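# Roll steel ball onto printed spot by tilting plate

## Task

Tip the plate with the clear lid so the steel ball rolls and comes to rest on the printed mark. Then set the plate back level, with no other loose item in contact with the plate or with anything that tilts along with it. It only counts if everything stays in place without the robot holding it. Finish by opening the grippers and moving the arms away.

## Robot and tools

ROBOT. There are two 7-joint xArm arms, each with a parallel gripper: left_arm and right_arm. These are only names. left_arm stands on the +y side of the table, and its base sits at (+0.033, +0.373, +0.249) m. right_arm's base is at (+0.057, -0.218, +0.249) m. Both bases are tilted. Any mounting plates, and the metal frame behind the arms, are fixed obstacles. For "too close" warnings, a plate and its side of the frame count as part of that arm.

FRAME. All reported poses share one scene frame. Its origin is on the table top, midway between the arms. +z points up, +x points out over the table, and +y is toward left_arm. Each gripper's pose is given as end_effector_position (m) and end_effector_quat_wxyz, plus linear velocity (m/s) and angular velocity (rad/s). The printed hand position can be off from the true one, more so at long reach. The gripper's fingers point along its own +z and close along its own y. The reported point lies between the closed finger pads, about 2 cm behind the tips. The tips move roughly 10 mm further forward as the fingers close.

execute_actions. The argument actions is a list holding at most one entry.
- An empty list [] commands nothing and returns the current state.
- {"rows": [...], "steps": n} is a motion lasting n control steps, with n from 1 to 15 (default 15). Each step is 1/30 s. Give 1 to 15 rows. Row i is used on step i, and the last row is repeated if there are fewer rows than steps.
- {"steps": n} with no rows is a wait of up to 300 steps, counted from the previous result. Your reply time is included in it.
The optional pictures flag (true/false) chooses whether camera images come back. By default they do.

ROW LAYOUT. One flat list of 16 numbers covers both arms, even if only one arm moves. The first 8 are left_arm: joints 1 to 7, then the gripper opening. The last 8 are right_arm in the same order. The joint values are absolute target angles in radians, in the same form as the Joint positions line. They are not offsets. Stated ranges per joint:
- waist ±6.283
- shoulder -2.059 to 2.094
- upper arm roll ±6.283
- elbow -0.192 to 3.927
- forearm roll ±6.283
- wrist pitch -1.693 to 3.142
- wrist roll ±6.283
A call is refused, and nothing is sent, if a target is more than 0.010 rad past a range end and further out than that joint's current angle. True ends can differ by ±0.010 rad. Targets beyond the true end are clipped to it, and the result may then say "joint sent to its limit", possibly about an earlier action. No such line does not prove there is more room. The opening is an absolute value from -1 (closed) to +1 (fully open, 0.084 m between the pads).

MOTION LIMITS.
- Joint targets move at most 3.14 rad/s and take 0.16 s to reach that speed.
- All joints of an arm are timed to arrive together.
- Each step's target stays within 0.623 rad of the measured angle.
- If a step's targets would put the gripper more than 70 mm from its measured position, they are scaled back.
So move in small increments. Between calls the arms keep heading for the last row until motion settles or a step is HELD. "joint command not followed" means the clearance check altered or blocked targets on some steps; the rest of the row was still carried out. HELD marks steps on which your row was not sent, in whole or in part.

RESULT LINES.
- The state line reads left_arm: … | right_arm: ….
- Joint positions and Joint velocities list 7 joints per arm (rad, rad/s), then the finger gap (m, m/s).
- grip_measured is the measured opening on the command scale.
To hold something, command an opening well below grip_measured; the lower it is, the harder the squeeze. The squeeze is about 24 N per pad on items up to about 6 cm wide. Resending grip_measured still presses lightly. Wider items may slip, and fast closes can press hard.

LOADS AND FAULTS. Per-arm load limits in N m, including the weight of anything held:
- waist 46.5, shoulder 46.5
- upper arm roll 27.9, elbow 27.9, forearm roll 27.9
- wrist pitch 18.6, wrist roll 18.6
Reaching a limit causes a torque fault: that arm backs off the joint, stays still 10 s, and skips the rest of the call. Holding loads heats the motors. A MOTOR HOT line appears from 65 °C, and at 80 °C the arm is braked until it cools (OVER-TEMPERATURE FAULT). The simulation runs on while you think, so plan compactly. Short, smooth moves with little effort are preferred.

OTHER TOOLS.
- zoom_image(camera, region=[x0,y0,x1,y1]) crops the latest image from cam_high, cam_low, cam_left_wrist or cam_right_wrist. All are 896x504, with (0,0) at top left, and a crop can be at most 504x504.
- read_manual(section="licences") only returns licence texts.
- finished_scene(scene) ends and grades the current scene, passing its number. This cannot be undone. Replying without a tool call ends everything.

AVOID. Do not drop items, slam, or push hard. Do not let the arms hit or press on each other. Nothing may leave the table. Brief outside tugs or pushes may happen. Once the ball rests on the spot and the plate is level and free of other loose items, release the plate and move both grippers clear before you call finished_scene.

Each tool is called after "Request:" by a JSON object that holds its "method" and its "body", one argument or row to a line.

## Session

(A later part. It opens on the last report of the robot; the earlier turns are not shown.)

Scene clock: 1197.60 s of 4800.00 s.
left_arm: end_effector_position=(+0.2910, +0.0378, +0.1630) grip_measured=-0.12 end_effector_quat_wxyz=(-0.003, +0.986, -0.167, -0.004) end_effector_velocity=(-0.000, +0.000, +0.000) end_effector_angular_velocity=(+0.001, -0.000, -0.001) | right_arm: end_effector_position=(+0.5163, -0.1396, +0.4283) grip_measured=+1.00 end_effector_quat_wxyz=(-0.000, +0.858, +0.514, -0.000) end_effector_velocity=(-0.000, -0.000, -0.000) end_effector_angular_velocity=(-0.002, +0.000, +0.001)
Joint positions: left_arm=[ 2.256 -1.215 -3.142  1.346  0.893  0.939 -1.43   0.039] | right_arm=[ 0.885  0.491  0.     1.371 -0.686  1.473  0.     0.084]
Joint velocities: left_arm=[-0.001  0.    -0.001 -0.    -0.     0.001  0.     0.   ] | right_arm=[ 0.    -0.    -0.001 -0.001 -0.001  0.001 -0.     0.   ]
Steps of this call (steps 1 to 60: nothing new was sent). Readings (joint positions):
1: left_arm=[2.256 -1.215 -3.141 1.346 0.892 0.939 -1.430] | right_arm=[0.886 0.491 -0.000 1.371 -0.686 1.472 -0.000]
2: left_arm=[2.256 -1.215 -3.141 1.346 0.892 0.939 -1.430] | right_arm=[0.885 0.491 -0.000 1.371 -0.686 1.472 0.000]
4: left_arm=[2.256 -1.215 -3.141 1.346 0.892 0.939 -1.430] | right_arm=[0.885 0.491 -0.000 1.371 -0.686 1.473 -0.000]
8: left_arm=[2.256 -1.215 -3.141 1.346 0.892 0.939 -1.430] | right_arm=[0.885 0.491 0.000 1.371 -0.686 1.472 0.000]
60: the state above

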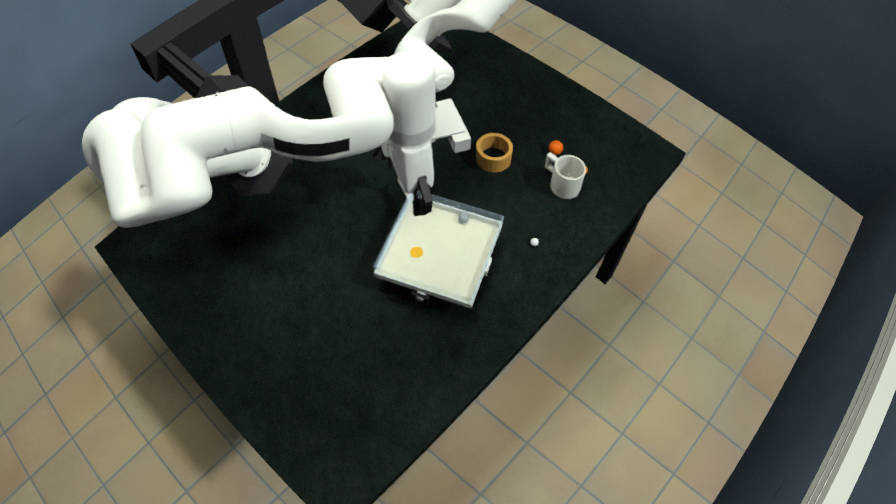

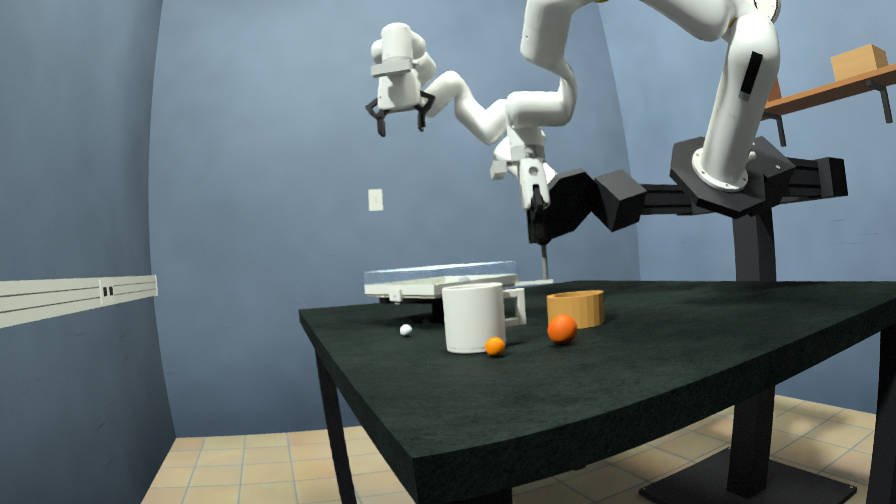

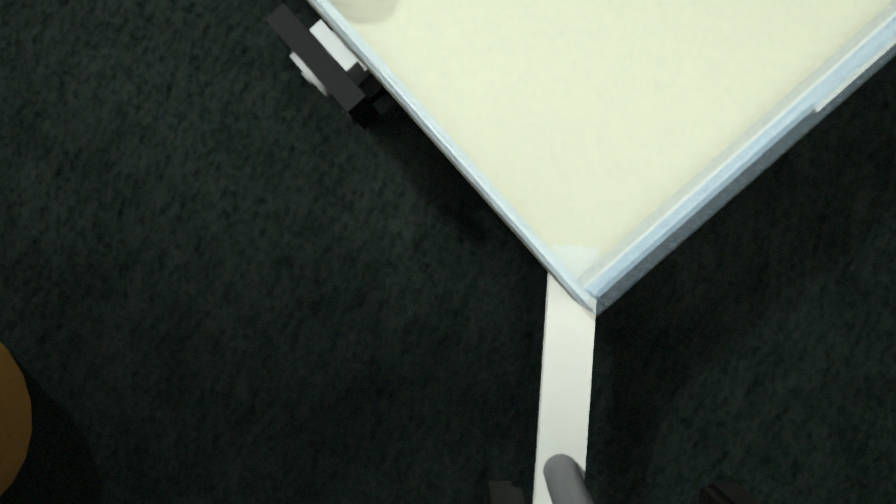

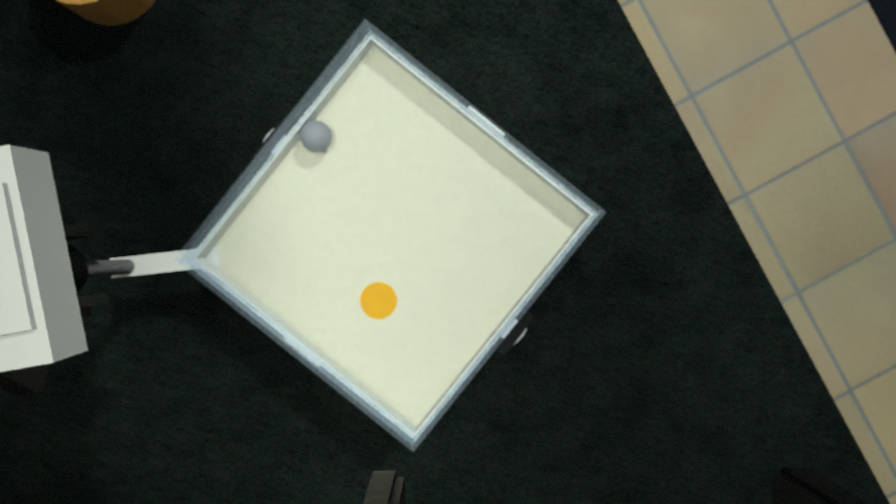

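Request:
{"method": "execute_actions", "body": {
  "actions": [
    {"rows":[[2.2555,-1.2147,-3.1416,1.3465,0.8925,0.9391,-1.43,-0.35,0.8855,0.4906,0.0,1.3705,-0.6863,1.4725,0.0,1],[2.2555,-1.2147,-3.1416,1.3465,0.8925,0.9391,-1.43,-0.4,0.8855,0.4906,0.0,1.3705,-0.6863,1.4725,0.0,1],[2.2555,-1.2147,-3.1416,1.3465,0.8925,0.9391,-1.43,-0.45,0.8855,0.4906,0.0,1.3705,-0.6863,1.4725,0.0,1],[2.2555,-1.2147,-3.1416,1.3465,0.8925,0.9391,-1.43,-0.5,0.8855,0.4906,0.0,1.3705,-0.6863,1.4725,0.0,1],[2.2555,-1.2147,-3.1416,1.3465,0.8925,0.9391,-1.43,-0.55,0.8855,0.4906,0.0,1.3705,-0.6863,1.4725,0.0,1],[2.2555,-1.2147,-3.1416,1.3465,0.8925,0.9391,-1.43,-0.6,0.8855,0.4906,0.0,1.3705,-0.6863,1.4725,0.0,1],[2.2555,-1.2147,-3.1416,1.3465,0.8925,0.9391,-1.43,-0.65,0.8855,0.4906,0.0,1.3705,-0.6863,1.4725,0.0,1],[2.2555,-1.2147,-3.1416,1.3465,0.8925,0.9391,-1.43,-0.7,0.8855,0.4906,0.0,1.3705,-0.6863,1.4725,0.0,1]],"steps":15}
  ],
  "pictures": false
}}

Request:
{"method": "execute_actions", "body": {
  "actions": [
    {"rows":[[2.2496,-1.2205,-3.1416,1.3539,0.8925,0.9391,-1.43,-0.7,0.8855,0.4906,0.0,1.3705,-0.6863,1.4725,0.0,1]],"steps":15}
  ]
}}

Request:
{"method": "execute_actions", "body": {
  "actions": [
    {"rows":[[2.2496,-1.2205,-3.1416,1.3539,0.8925,0.9391,-1.43,-0.7,0.8855,0.4906,0.0,1.3705,-0.6863,1.4725,0.0,1]],"steps":15}
  ]
}}

Request:
{"method": "execute_actions", "body": {
  "actions": [
    {"rows":[[2.2496,-1.2205,-3.1416,1.3539,0.8925,0.9391,-1.43,-0.7,0.8855,0.4906,0.0,1.3705,-0.6863,1.4725,0.0,1]],"steps":15}
  ]
}}

Request:
{"method": "execute_actions", "body": {
  "actions": [
    {"rows":[[2.2567,-1.2089,-3.1416,1.3420,0.8925,0.9391,-1.43,-0.7,0.8855,0.4906,0.0,1.3705,-0.6863,1.4725,0.0,1]],"steps":15}
  ]
}}

Request:
{"method": "execute_actions", "body": {
  "actions": [
    {"rows":[[2.2567,-1.2089,-3.1416,1.3420,0.8925,0.9391,-1.43,-0.7,0.8855,0.4906,0.0,1.3705,-0.6863,1.4725,0.0,1]],"steps":15}
  ]
}}

Request:
{"method": "execute_actions", "body": {
  "actions": [
    {"rows":[[2.2535,-1.2141,-3.1416,1.3473,0.8925,0.9391,-1.43,-0.7,0.8855,0.4906,0.0,1.3705,-0.6863,1.4725,0.0,1]],"steps":15}
  ]
}}

Request:
{"method": "execute_actions", "body": {
  "actions": [
    {"steps":45}
  ]
}}

Scene clock: 1294.67 s of 4800.00 s.
left_arm: end_effector_position=(+0.2910, +0.0378, +0.1630) grip_measured=-0.12 end_effector_quat_wxyz=(-0.003, +0.986, -0.167, -0.004) end_effector_velocity=(+0.000, -0.000, +0.000) end_effector_angular_velocity=(-0.001, -0.002, -0.001) | right_arm: end_effector_position=(+0.5163, -0.1396, +0.4283) grip_measured=+1.00 end_effector_quat_wxyz=(-0.000, +0.858, +0.514, -0.000) end_effector_velocity=(+0.000, -0.001, -0.000) end_effector_angular_velocity=(-0.001, -0.001, +0.000)
Joint positions: left_arm=[ 2.256 -1.215 -3.142  1.347  0.893  0.939 -1.43   0.039] | right_arm=[ 0.886  0.491 -0.     1.371 -0.686  1.472  0.     0.084]
Joint velocities: left_arm=[ 0.    -0.    -0.001  0.001  0.002  0.001 -0.    -0.   ] | right_arm=[-0.    -0.    -0.     0.    -0.002  0.001 -0.    -0.   ]
Steps of this call (steps 1 to 90: nothing new was sent; then 93.57 s passed at rest; steps 91 to 105: all 15 steps of this action). Readings (joint positions):
91: left_arm=[2.256 -1.215 -3.142 1.347 0.893 0.939 -1.430] | right_arm=[0.886 0.491 -0.000 1.371 -0.686 1.472 -0.000]
92: left_arm=[2.256 -1.215 -3.142 1.347 0.893 0.939 -1.430] | right_arm=[0.885 0.491 -0.000 1.371 -0.686 1.473 -0.000]
94: left_arm=[2.256 -1.215 -3.142 1.347 0.893 0.939 -1.430] | right_arm=[0.885 0.491 0.000 1.371 -0.686 1.472 -0.000]
98: left_arm=[2.256 -1.215 -3.142 1.347 0.893 0.939 -1.430] | right_arm=[0.885 0.491 0.000 1.370 -0.686 1.473 -0.000]
105: the state above

Scene clock: 1295.17 s of 4800.00 s.
left_arm: end_effector_position=(+0.2904, +0.0355, +0.1634) grip_measured=-0.12 end_effector_quat_wxyz=(-0.004, +0.986, -0.169, -0.002) end_effector_velocity=(+0.001, -0.004, +0.003) end_effector_angular_velocity=(-0.011, -0.004, -0.003) | right_arm: end_effector_position=(+0.5163, -0.1396, +0.4283) grip_measured=+1.00 end_effector_quat_wxyz=(-0.000, +0.858, +0.514, -0.000) end_effector_velocity=(-0.000, -0.000, -0.000) end_effector_angular_velocity=(-0.001, +0.001, -0.000)
Joint positions: left_arm=[ 2.25  -1.221 -3.141  1.353  0.892  0.94  -1.43   0.039] | right_arm=[ 0.885  0.491 -0.     1.371 -0.686  1.472  0.     0.084]
Joint velocities: left_arm=[-0.002  0.    -0.003  0.005  0.003 -0.004  0.001 -0.   ] | right_arm=[-0.001  0.     0.001 -0.     0.     0.001  0.    -0.   ]
Steps of this call (steps 1 to 15: all 15 steps of this action). Readings (joint positions):
1: left_arm=[2.255 -1.215 -3.142 1.347 0.892 0.939 -1.430] | right_arm=[0.885 0.491 -0.000 1.371 -0.686 1.472 0.000]
2: left_arm=[2.255 -1.215 -3.141 1.347 0.892 0.939 -1.430] | right_arm=[0.885 0.491 0.000 1.371 -0.686 1.472 0.000]
4: left_arm=[2.253 -1.218 -3.141 1.349 0.892 0.940 -1.430] | right_arm=[0.885 0.491 0.000 1.371 -0.686 1.473 0.000]
8: left_arm=[2.251 -1.220 -3.141 1.352 0.892 0.941 -1.430] | right_arm=[0.885 0.491 0.000 1.370 -0.686 1.472 -0.000]
15: the state above

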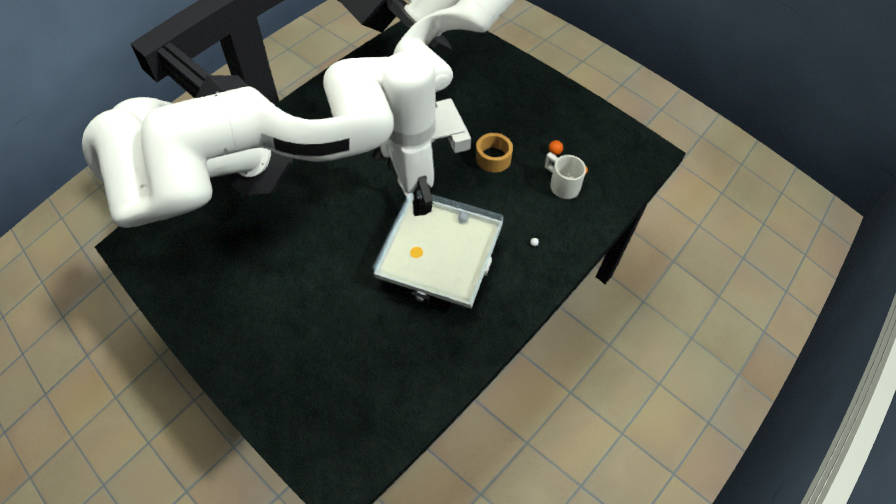

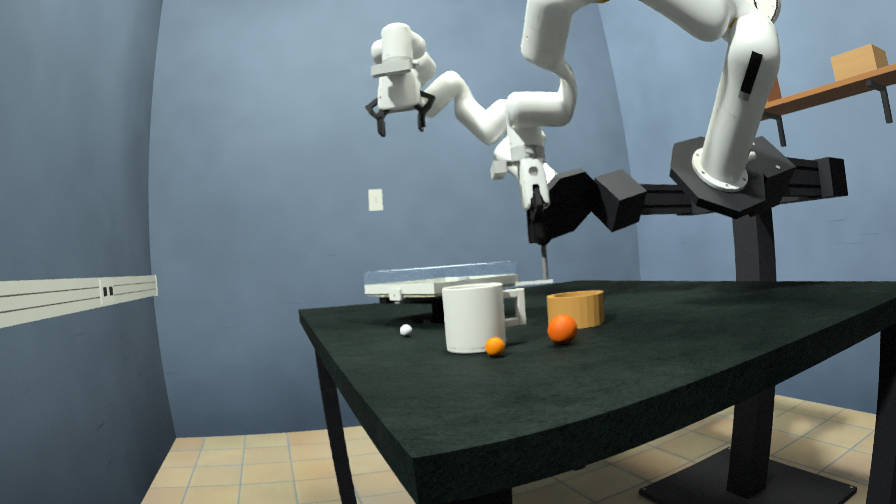

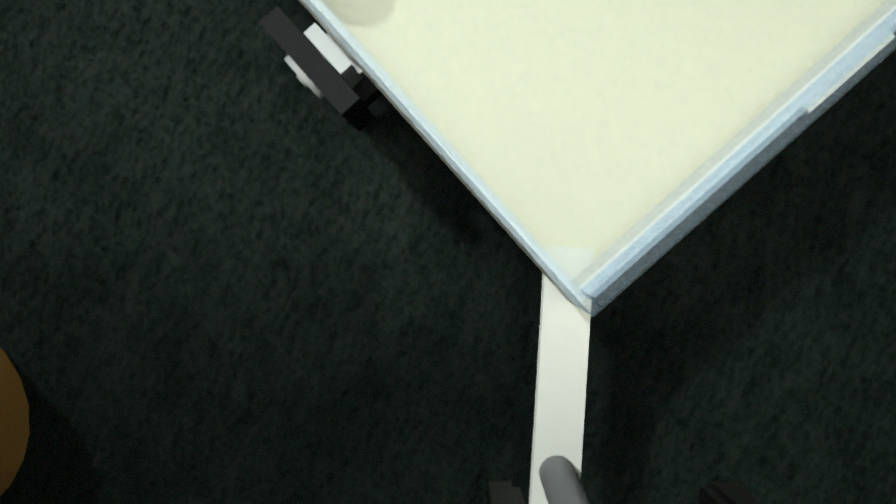

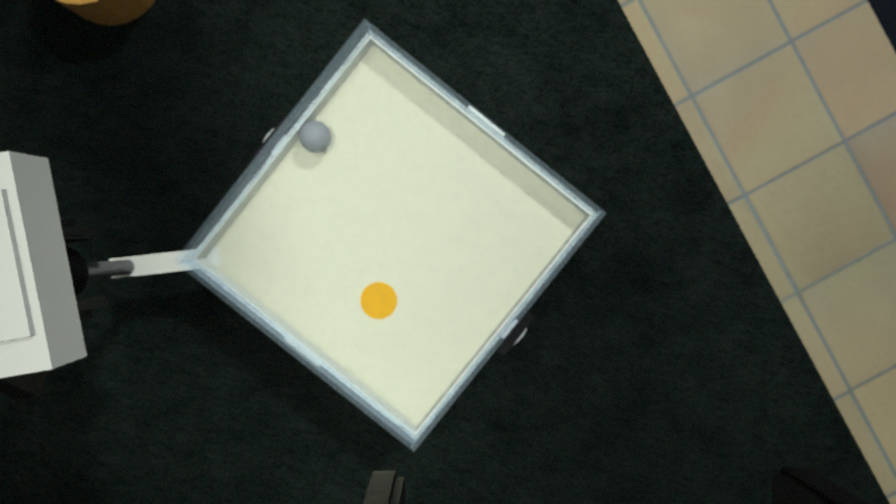

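Scene clock: 1295.67 s of 4800.00 s.
left_arm: end_effector_position=(+0.2905, +0.0349, +0.1639) grip_measured=-0.12 end_effector_quat_wxyz=(-0.003, +0.986, -0.168, -0.002) end_effector_velocity=(-0.000, -0.001, +0.000) end_effector_angular_velocity=(-0.005, +0.003, +0.003) | right_arm: end_effector_position=(+0.5163, -0.1396, +0.4283) grip_measured=+1.00 end_effector_quat_wxyz=(-0.000, +0.858, +0.514, -0.000) end_effector_velocity=(-0.001, +0.001, +0.000) end_effector_angular_velocity=(+0.000, +0.001, +0.001)
Joint positions: left_arm=[ 2.25  -1.221 -3.141  1.354  0.893  0.939 -1.43   0.039] | right_arm=[ 0.885  0.491  0.     1.371 -0.686  1.473  0.     0.084]
Joint velocities: left_arm=[ 0.001 -0.    -0.     0.001 -0.001 -0.005 -0.002  0.   ] | right_arm=[ 0.001  0.    -0.    -0.     0.001  0.    -0.    -0.   ]
Steps of this call (steps 1 to 15: all 15 steps of this action). Readings (joint positions):
1: left_arm=[2.250 -1.221 -3.141 1.353 0.892 0.940 -1.430] | right_arm=[0.886 0.491 -0.000 1.370 -0.686 1.473 -0.000]
2: left_arm=[2.250 -1.221 -3.141 1.353 0.893 0.940 -1.430] | right_arm=[0.885 0.491 0.000 1.371 -0.686 1.472 -0.000]
4: left_arm=[2.250 -1.221 -3.141 1.353 0.893 0.940 -1.430] | right_arm=[0.886 0.491 0.000 1.371 -0.686 1.473 -0.000]
8: left_arm=[2.250 -1.221 -3.141 1.354 0.893 0.939 -1.430] | right_arm=[0.886 0.491 -0.000 1.371 -0.686 1.472 0.000]
15: the state above

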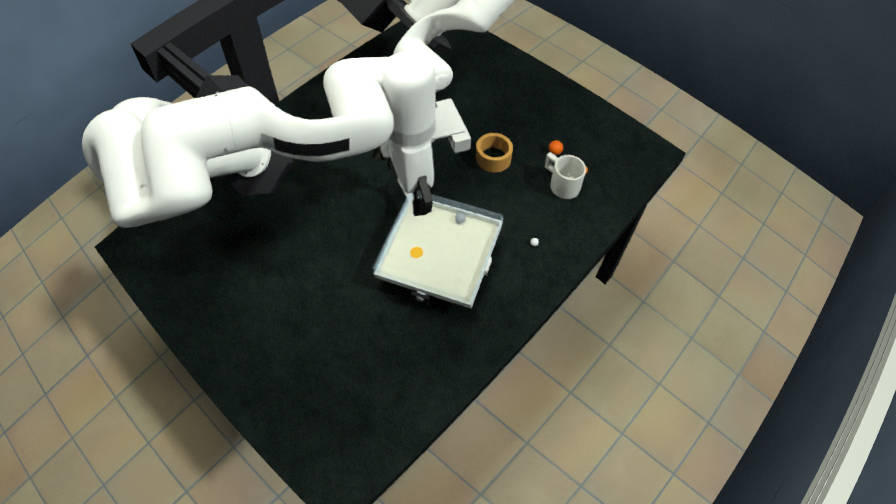

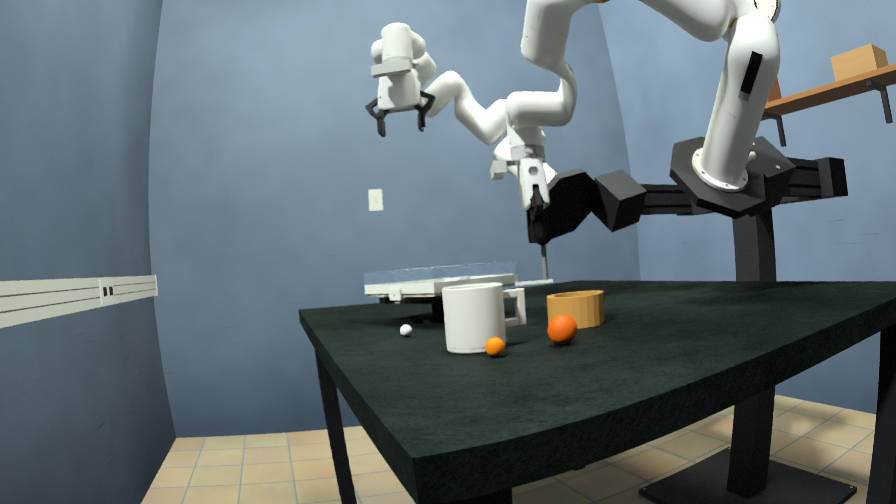

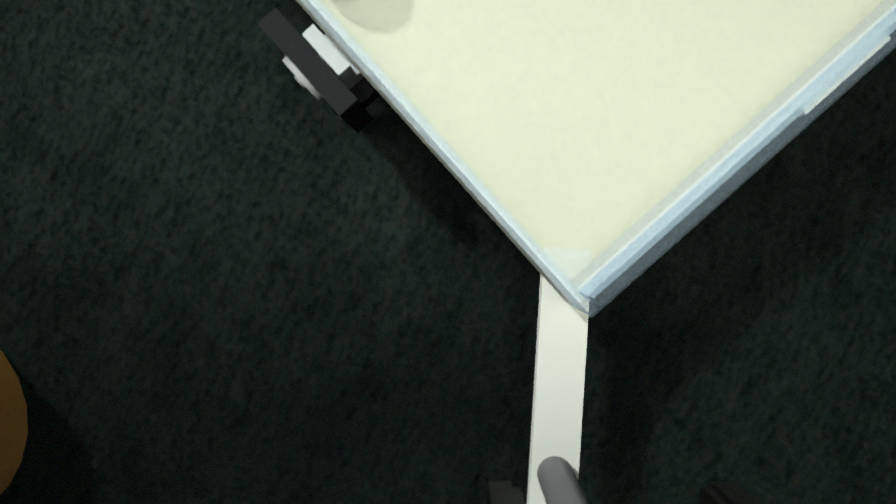

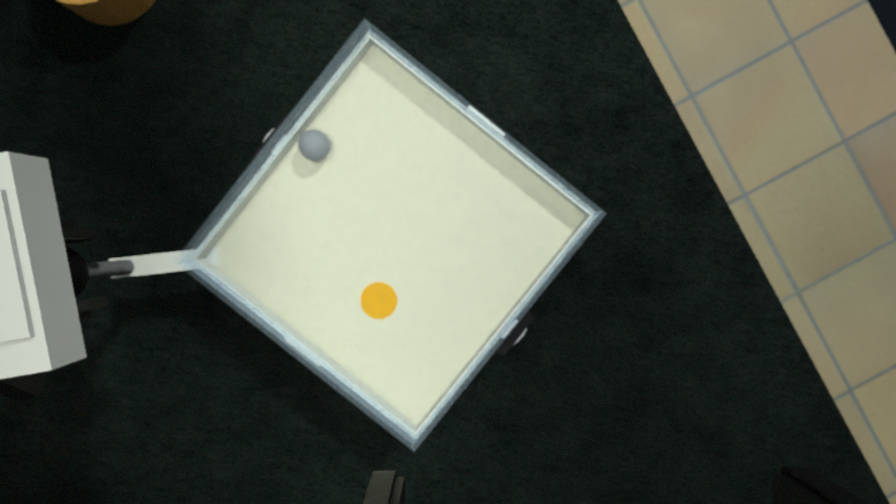

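Scene clock: 1296.17 s of 4800.00 s.
left_arm: end_effector_position=(+0.2905, +0.0348, +0.1640) grip_measured=-0.12 end_effector_quat_wxyz=(-0.003, +0.986, -0.168, -0.002) end_effector_velocity=(+0.000, +0.001, -0.000) end_effector_angular_velocity=(+0.003, -0.001, -0.001) | right_arm: end_effector_position=(+0.5163, -0.1396, +0.4283) grip_measured=+1.00 end_effector_quat_wxyz=(-0.000, +0.858, +0.514, -0.000) end_effector_velocity=(-0.001, +0.000, -0.001) end_effector_angular_velocity=(-0.000, +0.003, +0.000)
Joint positions: left_arm=[ 2.25  -1.22  -3.142  1.354  0.893  0.939 -1.43   0.039] | right_arm=[ 0.885  0.491  0.     1.371 -0.686  1.472  0.     0.084]
Joint velocities: left_arm=[-0.     0.     0.    -0.001  0.     0.002  0.    -0.   ] | right_arm=[-0.001 -0.     0.    -0.002  0.002  0.     0.    -0.   ]
Steps of this call (steps 1 to 15: all 15 steps of this action). Readings (joint positions):
1: left_arm=[2.250 -1.221 -3.142 1.354 0.893 0.939 -1.430] | right_arm=[0.885 0.491 0.000 1.371 -0.686 1.473 0.000]
2: left_arm=[2.250 -1.220 -3.142 1.354 0.892 0.939 -1.430] | right_arm=[0.885 0.491 -0.000 1.370 -0.686 1.472 0.000]
4: left_arm=[2.250 -1.220 -3.142 1.354 0.892 0.939 -1.430] | right_arm=[0.886 0.491 -0.000 1.371 -0.686 1.472 -0.000]
8: left_arm=[2.250 -1.220 -3.142 1.354 0.892 0.939 -1.430] | right_arm=[0.886 0.491 -0.000 1.371 -0.686 1.473 0.000]
15: the state above

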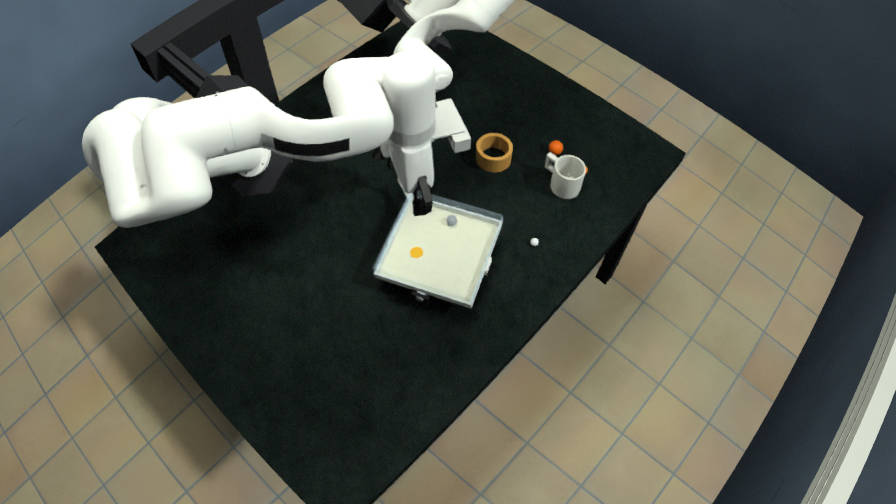

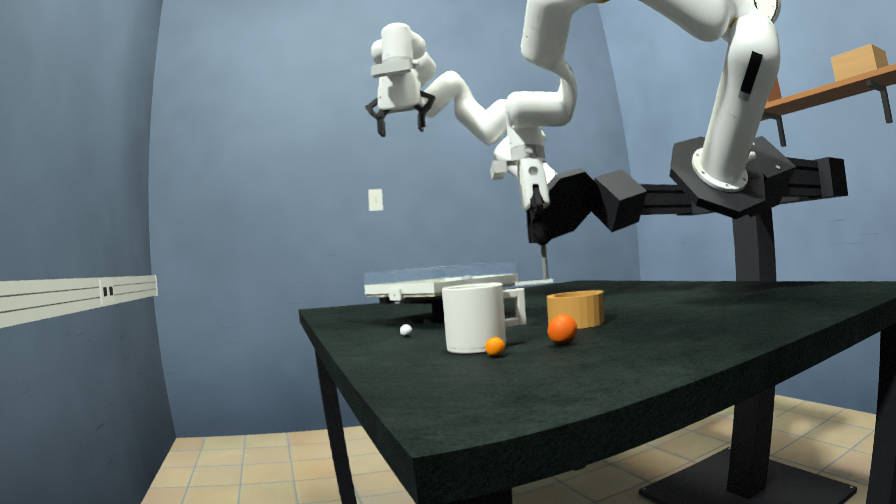

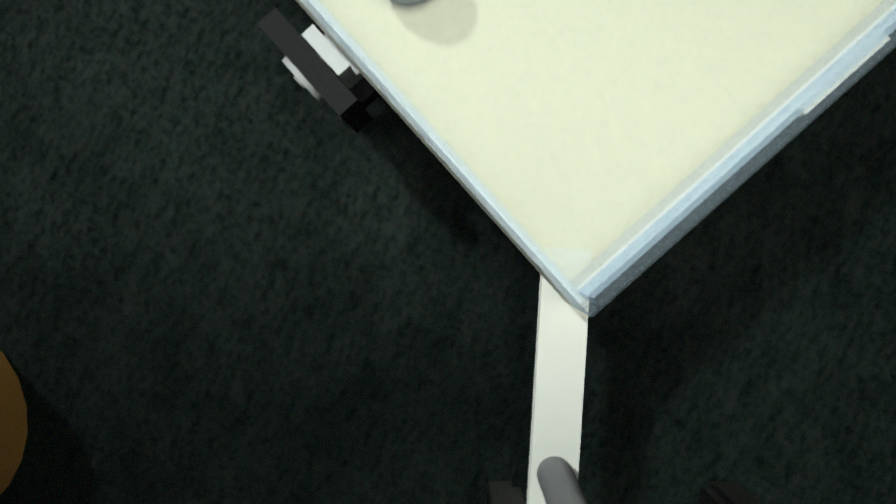

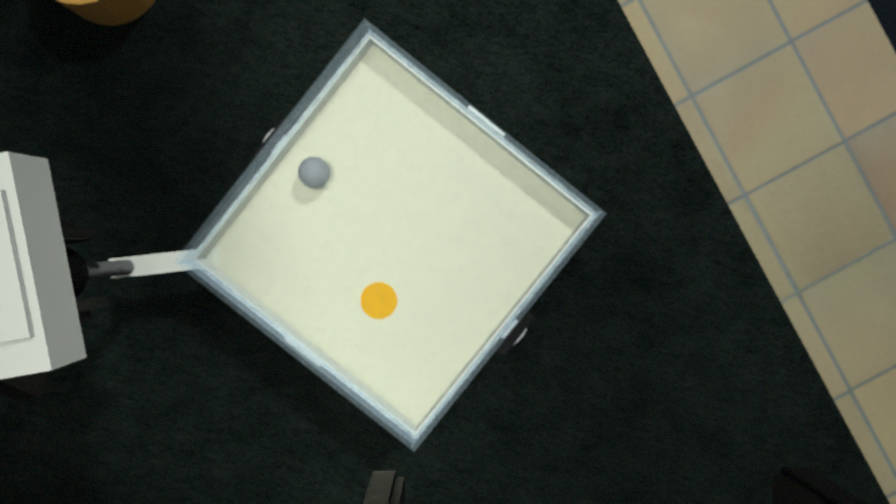

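Scene clock: 1296.67 s of 4800.00 s.
left_arm: end_effector_position=(+0.2919, +0.0374, +0.1652) grip_measured=-0.12 end_effector_quat_wxyz=(-0.001, +0.986, -0.166, -0.004) end_effector_velocity=(-0.000, +0.003, -0.002) end_effector_angular_velocity=(+0.006, +0.001, -0.000) | right_arm: end_effector_position=(+0.5163, -0.1396, +0.4283) grip_measured=+1.00 end_effector_quat_wxyz=(-0.000, +0.858, +0.514, -0.000) end_effector_velocity=(+0.000, +0.000, +0.000) end_effector_angular_velocity=(+0.000, -0.001, -0.000)
Joint positions: left_arm=[ 2.256 -1.209 -3.143  1.344  0.893  0.937 -1.43   0.039] | right_arm=[ 0.886  0.491 -0.     1.371 -0.686  1.472  0.     0.084]
Joint velocities: left_arm=[ 0.001  0.001  0.002 -0.005  0.     0.002 -0.     0.   ] | right_arm=[ 0.001 -0.    -0.    -0.    -0.001 -0.001  0.001  0.   ]
Steps of this call (steps 1 to 15: all 15 steps of this action). Readings (joint positions):
1: left_arm=[2.250 -1.220 -3.142 1.354 0.893 0.939 -1.430] | right_arm=[0.885 0.491 0.000 1.371 -0.686 1.472 0.000]
2: left_arm=[2.250 -1.219 -3.142 1.353 0.893 0.939 -1.430] | right_arm=[0.885 0.491 -0.000 1.370 -0.686 1.472 0.000]
4: left_arm=[2.253 -1.215 -3.143 1.349 0.893 0.937 -1.430] | right_arm=[0.885 0.491 0.000 1.370 -0.686 1.473 0.000]
8: left_arm=[2.255 -1.210 -3.144 1.346 0.893 0.936 -1.430] | right_arm=[0.886 0.491 -0.000 1.371 -0.686 1.472 -0.000]
15: the state above

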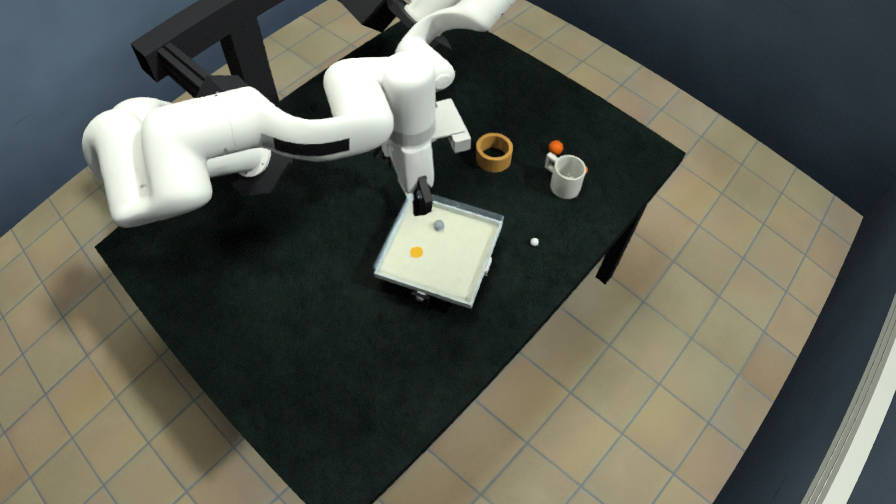

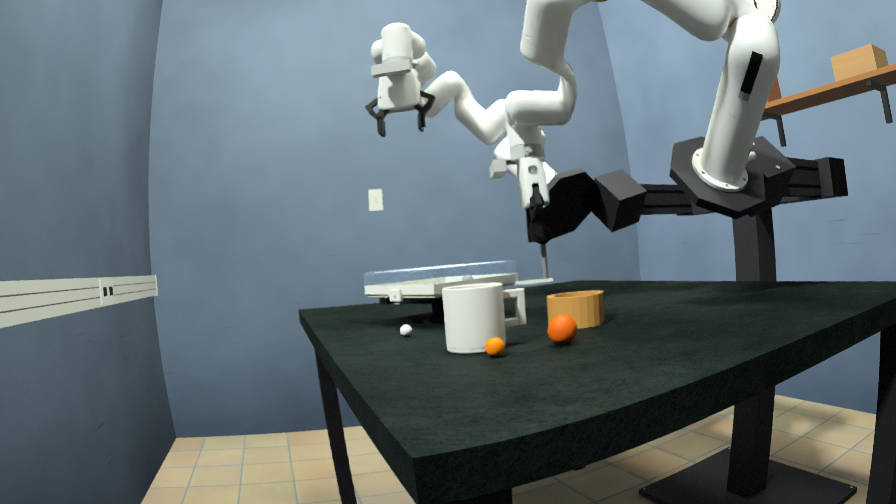

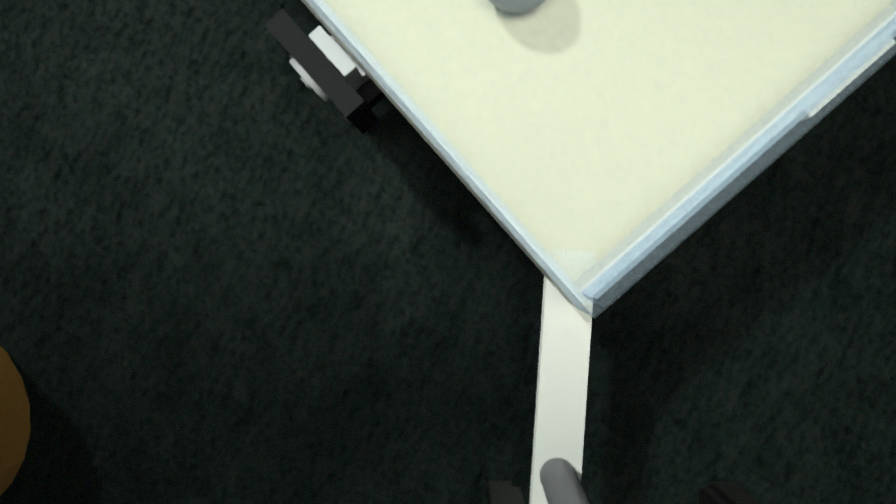

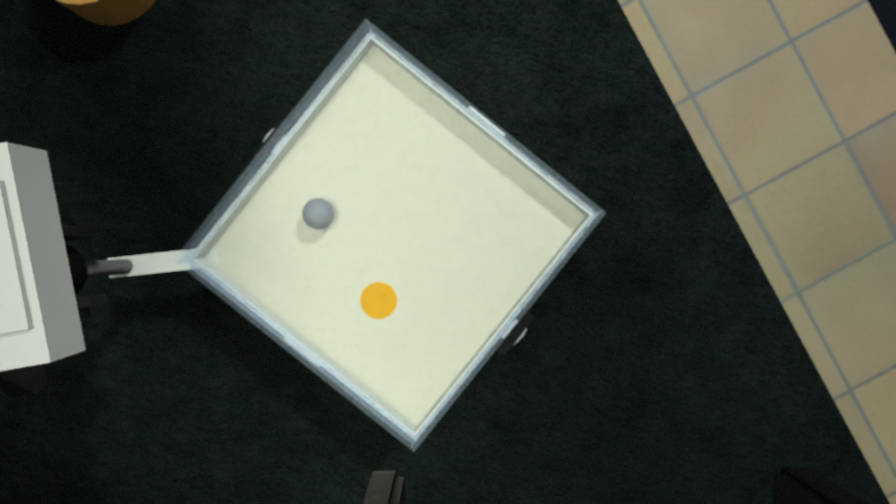

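Scene clock: 1297.17 s of 4800.00 s.
left_arm: end_effector_position=(+0.2919, +0.0386, +0.1643) grip_measured=-0.12 end_effector_quat_wxyz=(-0.002, +0.986, -0.166, -0.004) end_effector_velocity=(+0.001, +0.002, -0.002) end_effector_angular_velocity=(+0.006, -0.001, +0.001) | right_arm: end_effector_position=(+0.5163, -0.1396, +0.4283) grip_measured=+1.00 end_effector_quat_wxyz=(-0.000, +0.858, +0.514, -0.000) end_effector_velocity=(-0.000, -0.000, -0.000) end_effector_angular_velocity=(+0.000, +0.001, -0.000)
Joint positions: left_arm=[ 2.257 -1.209 -3.142  1.342  0.892  0.938 -1.43   0.039] | right_arm=[ 0.885  0.491  0.     1.371 -0.686  1.472 -0.     0.084]
Joint velocities: left_arm=[ 0.    -0.001  0.003 -0.002  0.     0.002 -0.     0.   ] | right_arm=[-0.     0.    -0.    -0.     0.001 -0.    -0.    -0.   ]
Steps of this call (steps 1 to 15: all 15 steps of this action). Readings (joint positions):
1: left_arm=[2.256 -1.209 -3.143 1.344 0.893 0.937 -1.430] | right_arm=[0.885 0.491 0.000 1.371 -0.686 1.473 -0.000]
2: left_arm=[2.256 -1.209 -3.143 1.344 0.893 0.937 -1.430] | right_arm=[0.885 0.491 0.000 1.371 -0.686 1.473 -0.000]
4: left_arm=[2.256 -1.209 -3.143 1.343 0.893 0.937 -1.430] | right_arm=[0.885 0.491 0.000 1.370 -0.686 1.472 -0.000]
8: left_arm=[2.256 -1.209 -3.142 1.343 0.893 0.938 -1.430] | right_arm=[0.886 0.491 -0.000 1.371 -0.686 1.472 0.000]
15: the state above

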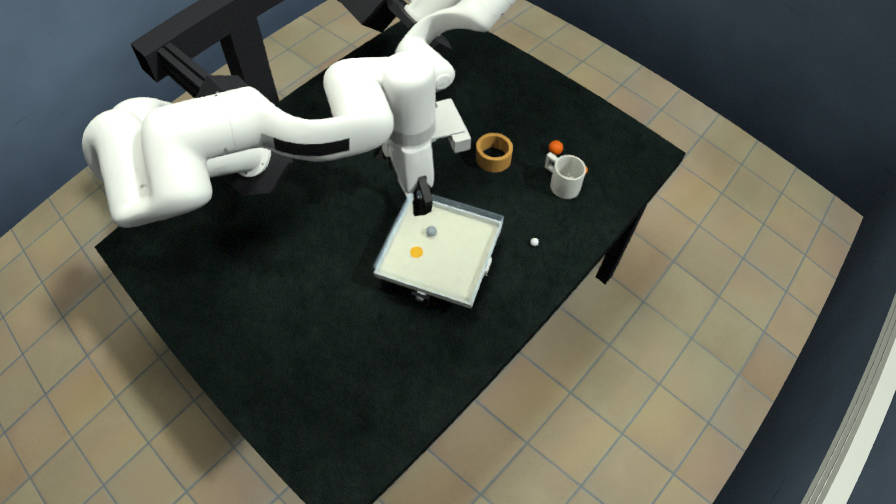

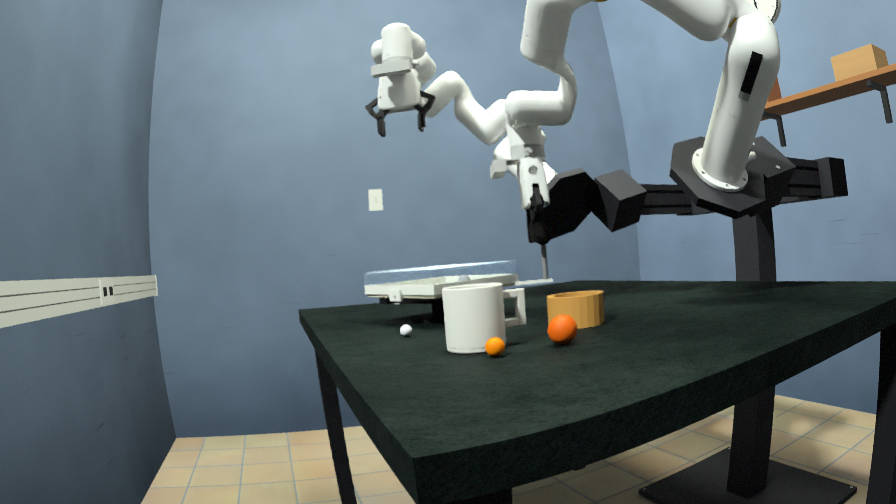

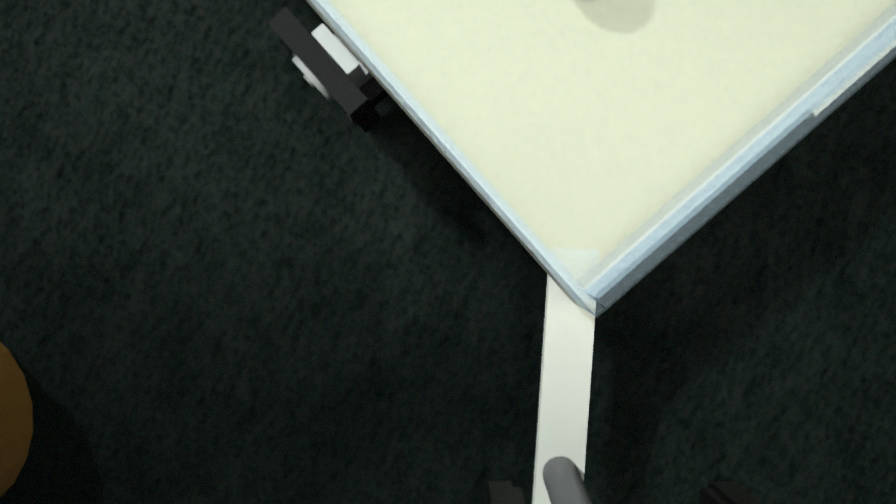

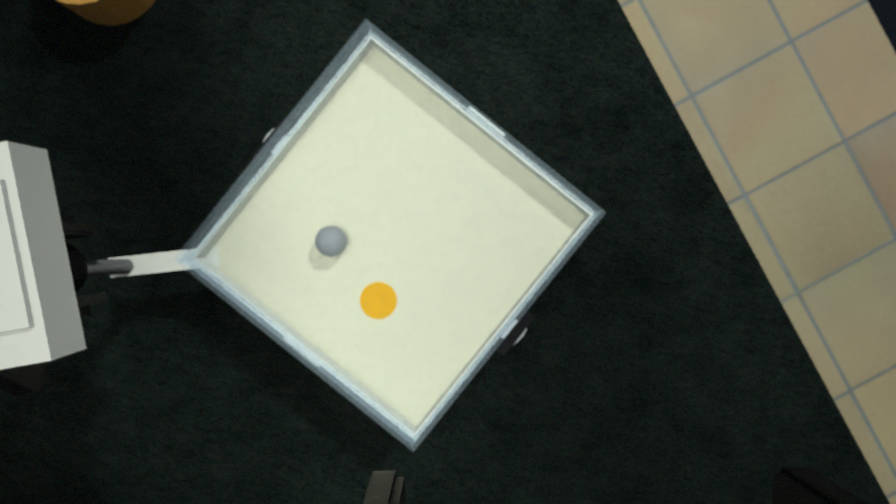

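Scene clock: 1297.67 s of 4800.00 s.
left_arm: end_effector_position=(+0.2912, +0.0378, +0.1635) grip_measured=-0.12 end_effector_quat_wxyz=(-0.004, +0.986, -0.167, -0.003) end_effector_velocity=(-0.000, -0.001, +0.000) end_effector_angular_velocity=(-0.002, -0.001, -0.000) | right_arm: end_effector_position=(+0.5163, -0.1396, +0.4283) grip_measured=+1.00 end_effector_quat_wxyz=(-0.000, +0.858, +0.514, -0.000) end_effector_velocity=(-0.000, +0.000, +0.000) end_effector_angular_velocity=(-0.000, -0.001, +0.001)
Joint positions: left_arm=[ 2.254 -1.214 -3.141  1.347  0.892  0.94  -1.43   0.039] | right_arm=[ 0.885  0.491 -0.     1.371 -0.686  1.473  0.     0.084]
Joint velocities: left_arm=[-0.001 -0.001  0.     0.     0.    -0.002 -0.001 -0.   ] | right_arm=[-0.     0.     0.002  0.    -0.001  0.001  0.    -0.   ]
Steps of this call (steps 1 to 15: all 15 steps of this action). Readings (joint positions):
1: left_arm=[2.257 -1.209 -3.142 1.342 0.892 0.939 -1.430] | right_arm=[0.885 0.491 0.000 1.371 -0.686 1.472 -0.000]
2: left_arm=[2.256 -1.209 -3.142 1.343 0.892 0.939 -1.430] | right_arm=[0.885 0.491 -0.000 1.371 -0.686 1.473 -0.000]
4: left_arm=[2.255 -1.211 -3.142 1.344 0.892 0.940 -1.430] | right_arm=[0.886 0.491 -0.000 1.371 -0.686 1.473 0.000]
8: left_arm=[2.254 -1.213 -3.141 1.346 0.892 0.940 -1.430] | right_arm=[0.886 0.491 0.000 1.371 -0.686 1.472 -0.000]
15: the state above

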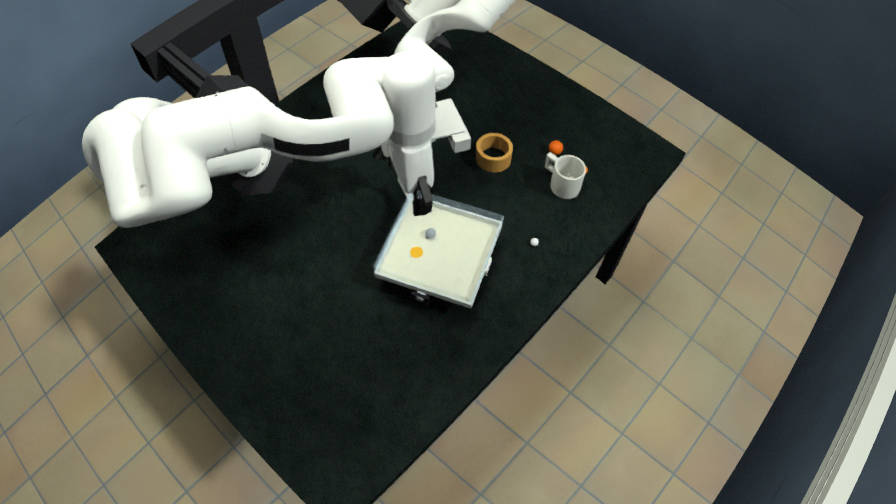

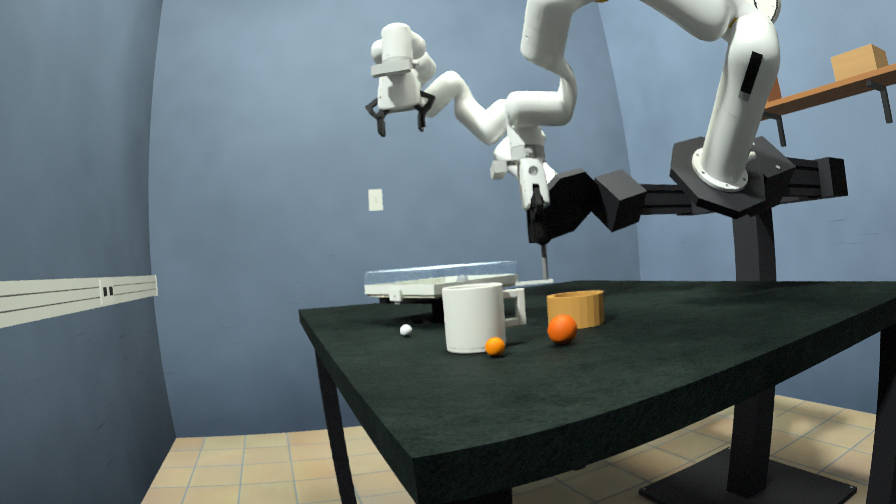

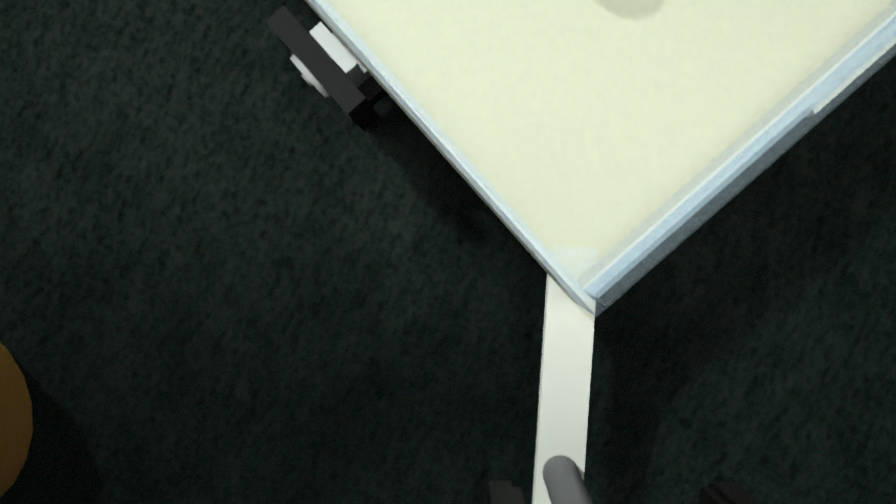

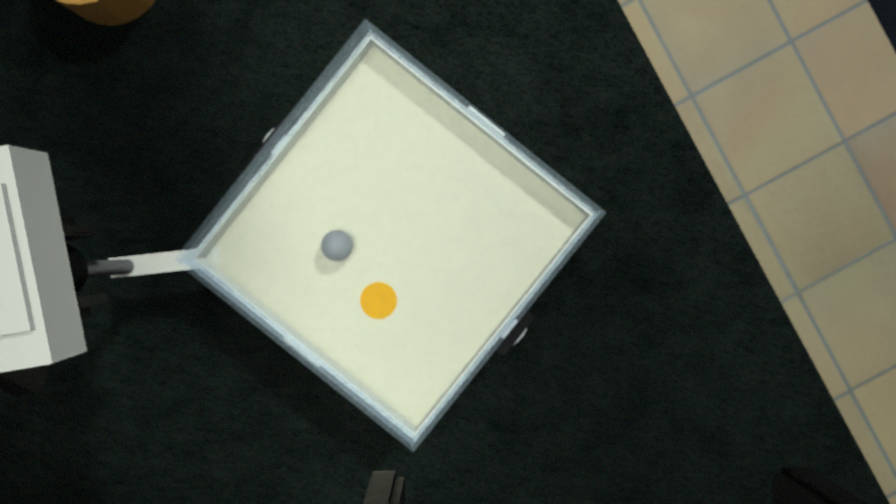

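Scene clock: 1299.17 s of 4800.00 s.
left_arm: end_effector_position=(+0.2912, +0.0372, +0.1640) grip_measured=-0.12 end_effector_quat_wxyz=(-0.003, +0.986, -0.167, -0.003) end_effector_velocity=(-0.000, -0.001, +0.000) end_effector_angular_velocity=(-0.002, +0.002, +0.002) | right_arm: end_effector_position=(+0.5163, -0.1396, +0.4283) grip_measured=+1.00 end_effector_quat_wxyz=(-0.000, +0.858, +0.514, -0.000) end_effector_velocity=(+0.001, +0.000, +0.000) end_effector_angular_velocity=(+0.001, -0.001, -0.000)
Joint positions: left_arm=[ 2.254 -1.214 -3.142  1.347  0.892  0.939 -1.43   0.039] | right_arm=[ 0.886  0.491 -0.     1.371 -0.686  1.472 -0.     0.084]
Joint velocities: left_arm=[ 0.001  0.    -0.     0.001 -0.002 -0.002 -0.001 -0.   ] | right_arm=[ 0.    -0.    -0.001  0.001 -0.    -0.001 -0.     0.   ]
Steps of this call (steps 1 to 15: the robot went on to your last target; steps 16 to 45: nothing new was sent). Readings (joint positions):
1: left_arm=[2.254 -1.214 -3.141 1.347 0.892 0.940 -1.430] | right_arm=[0.886 0.491 -0.000 1.371 -0.686 1.472 -0.000]
2: left_arm=[2.254 -1.214 -3.141 1.347 0.892 0.940 -1.430] | right_arm=[0.886 0.491 -0.000 1.370 -0.686 1.472 -0.000]
4: left_arm=[2.254 -1.214 -3.141 1.347 0.892 0.940 -1.430] | right_arm=[0.885 0.491 0.000 1.371 -0.686 1.472 0.000]
8: left_arm=[2.254 -1.214 -3.141 1.347 0.892 0.940 -1.430] | right_arm=[0.885 0.491 0.000 1.371 -0.686 1.472 -0.000]
45: the state above
All arms were judged still, so your last target was given up. Only a new action makes them travel on or press farther. Fingers that are still opening or closing keep moving.

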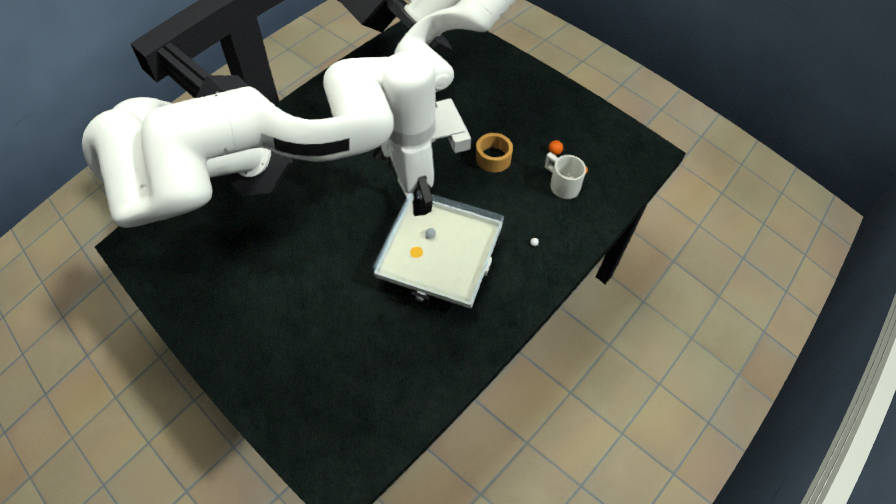

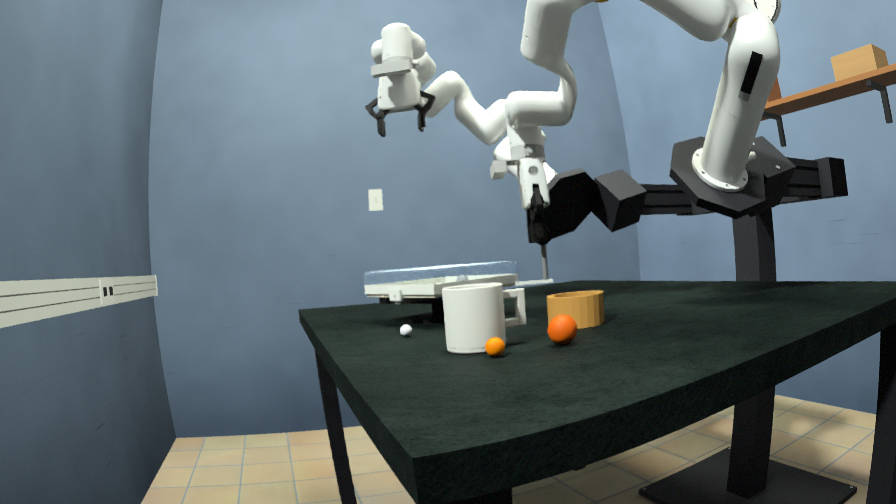

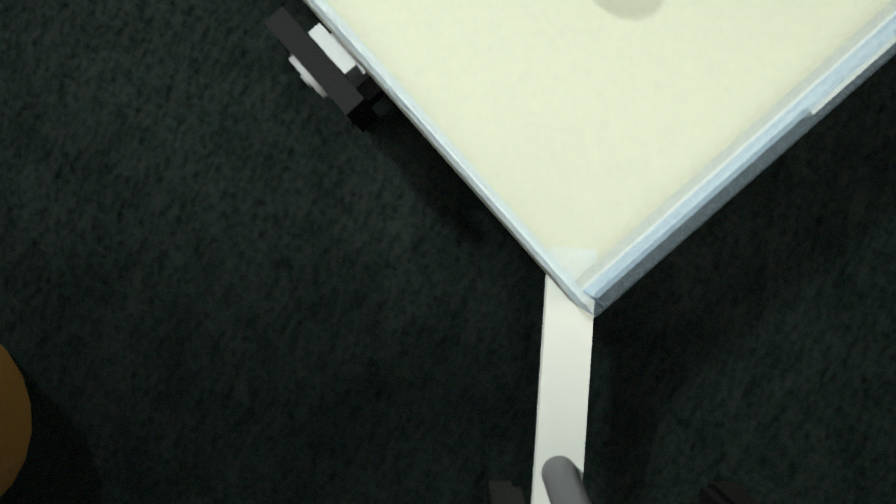

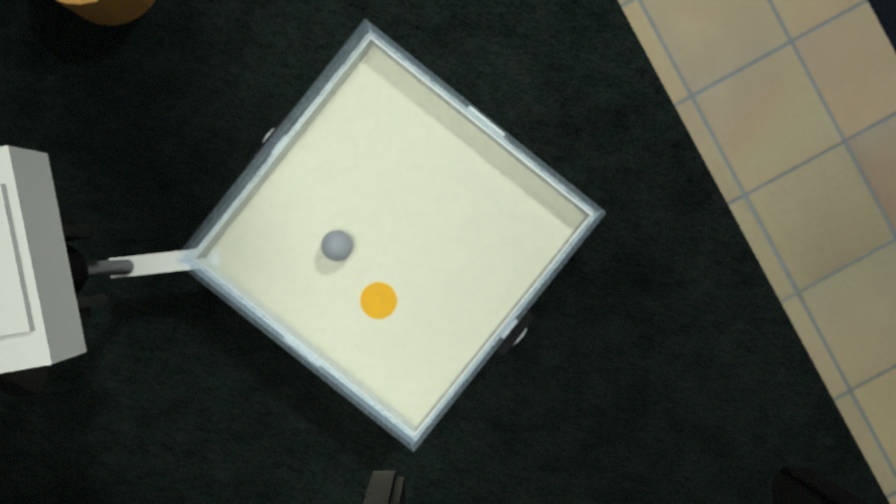

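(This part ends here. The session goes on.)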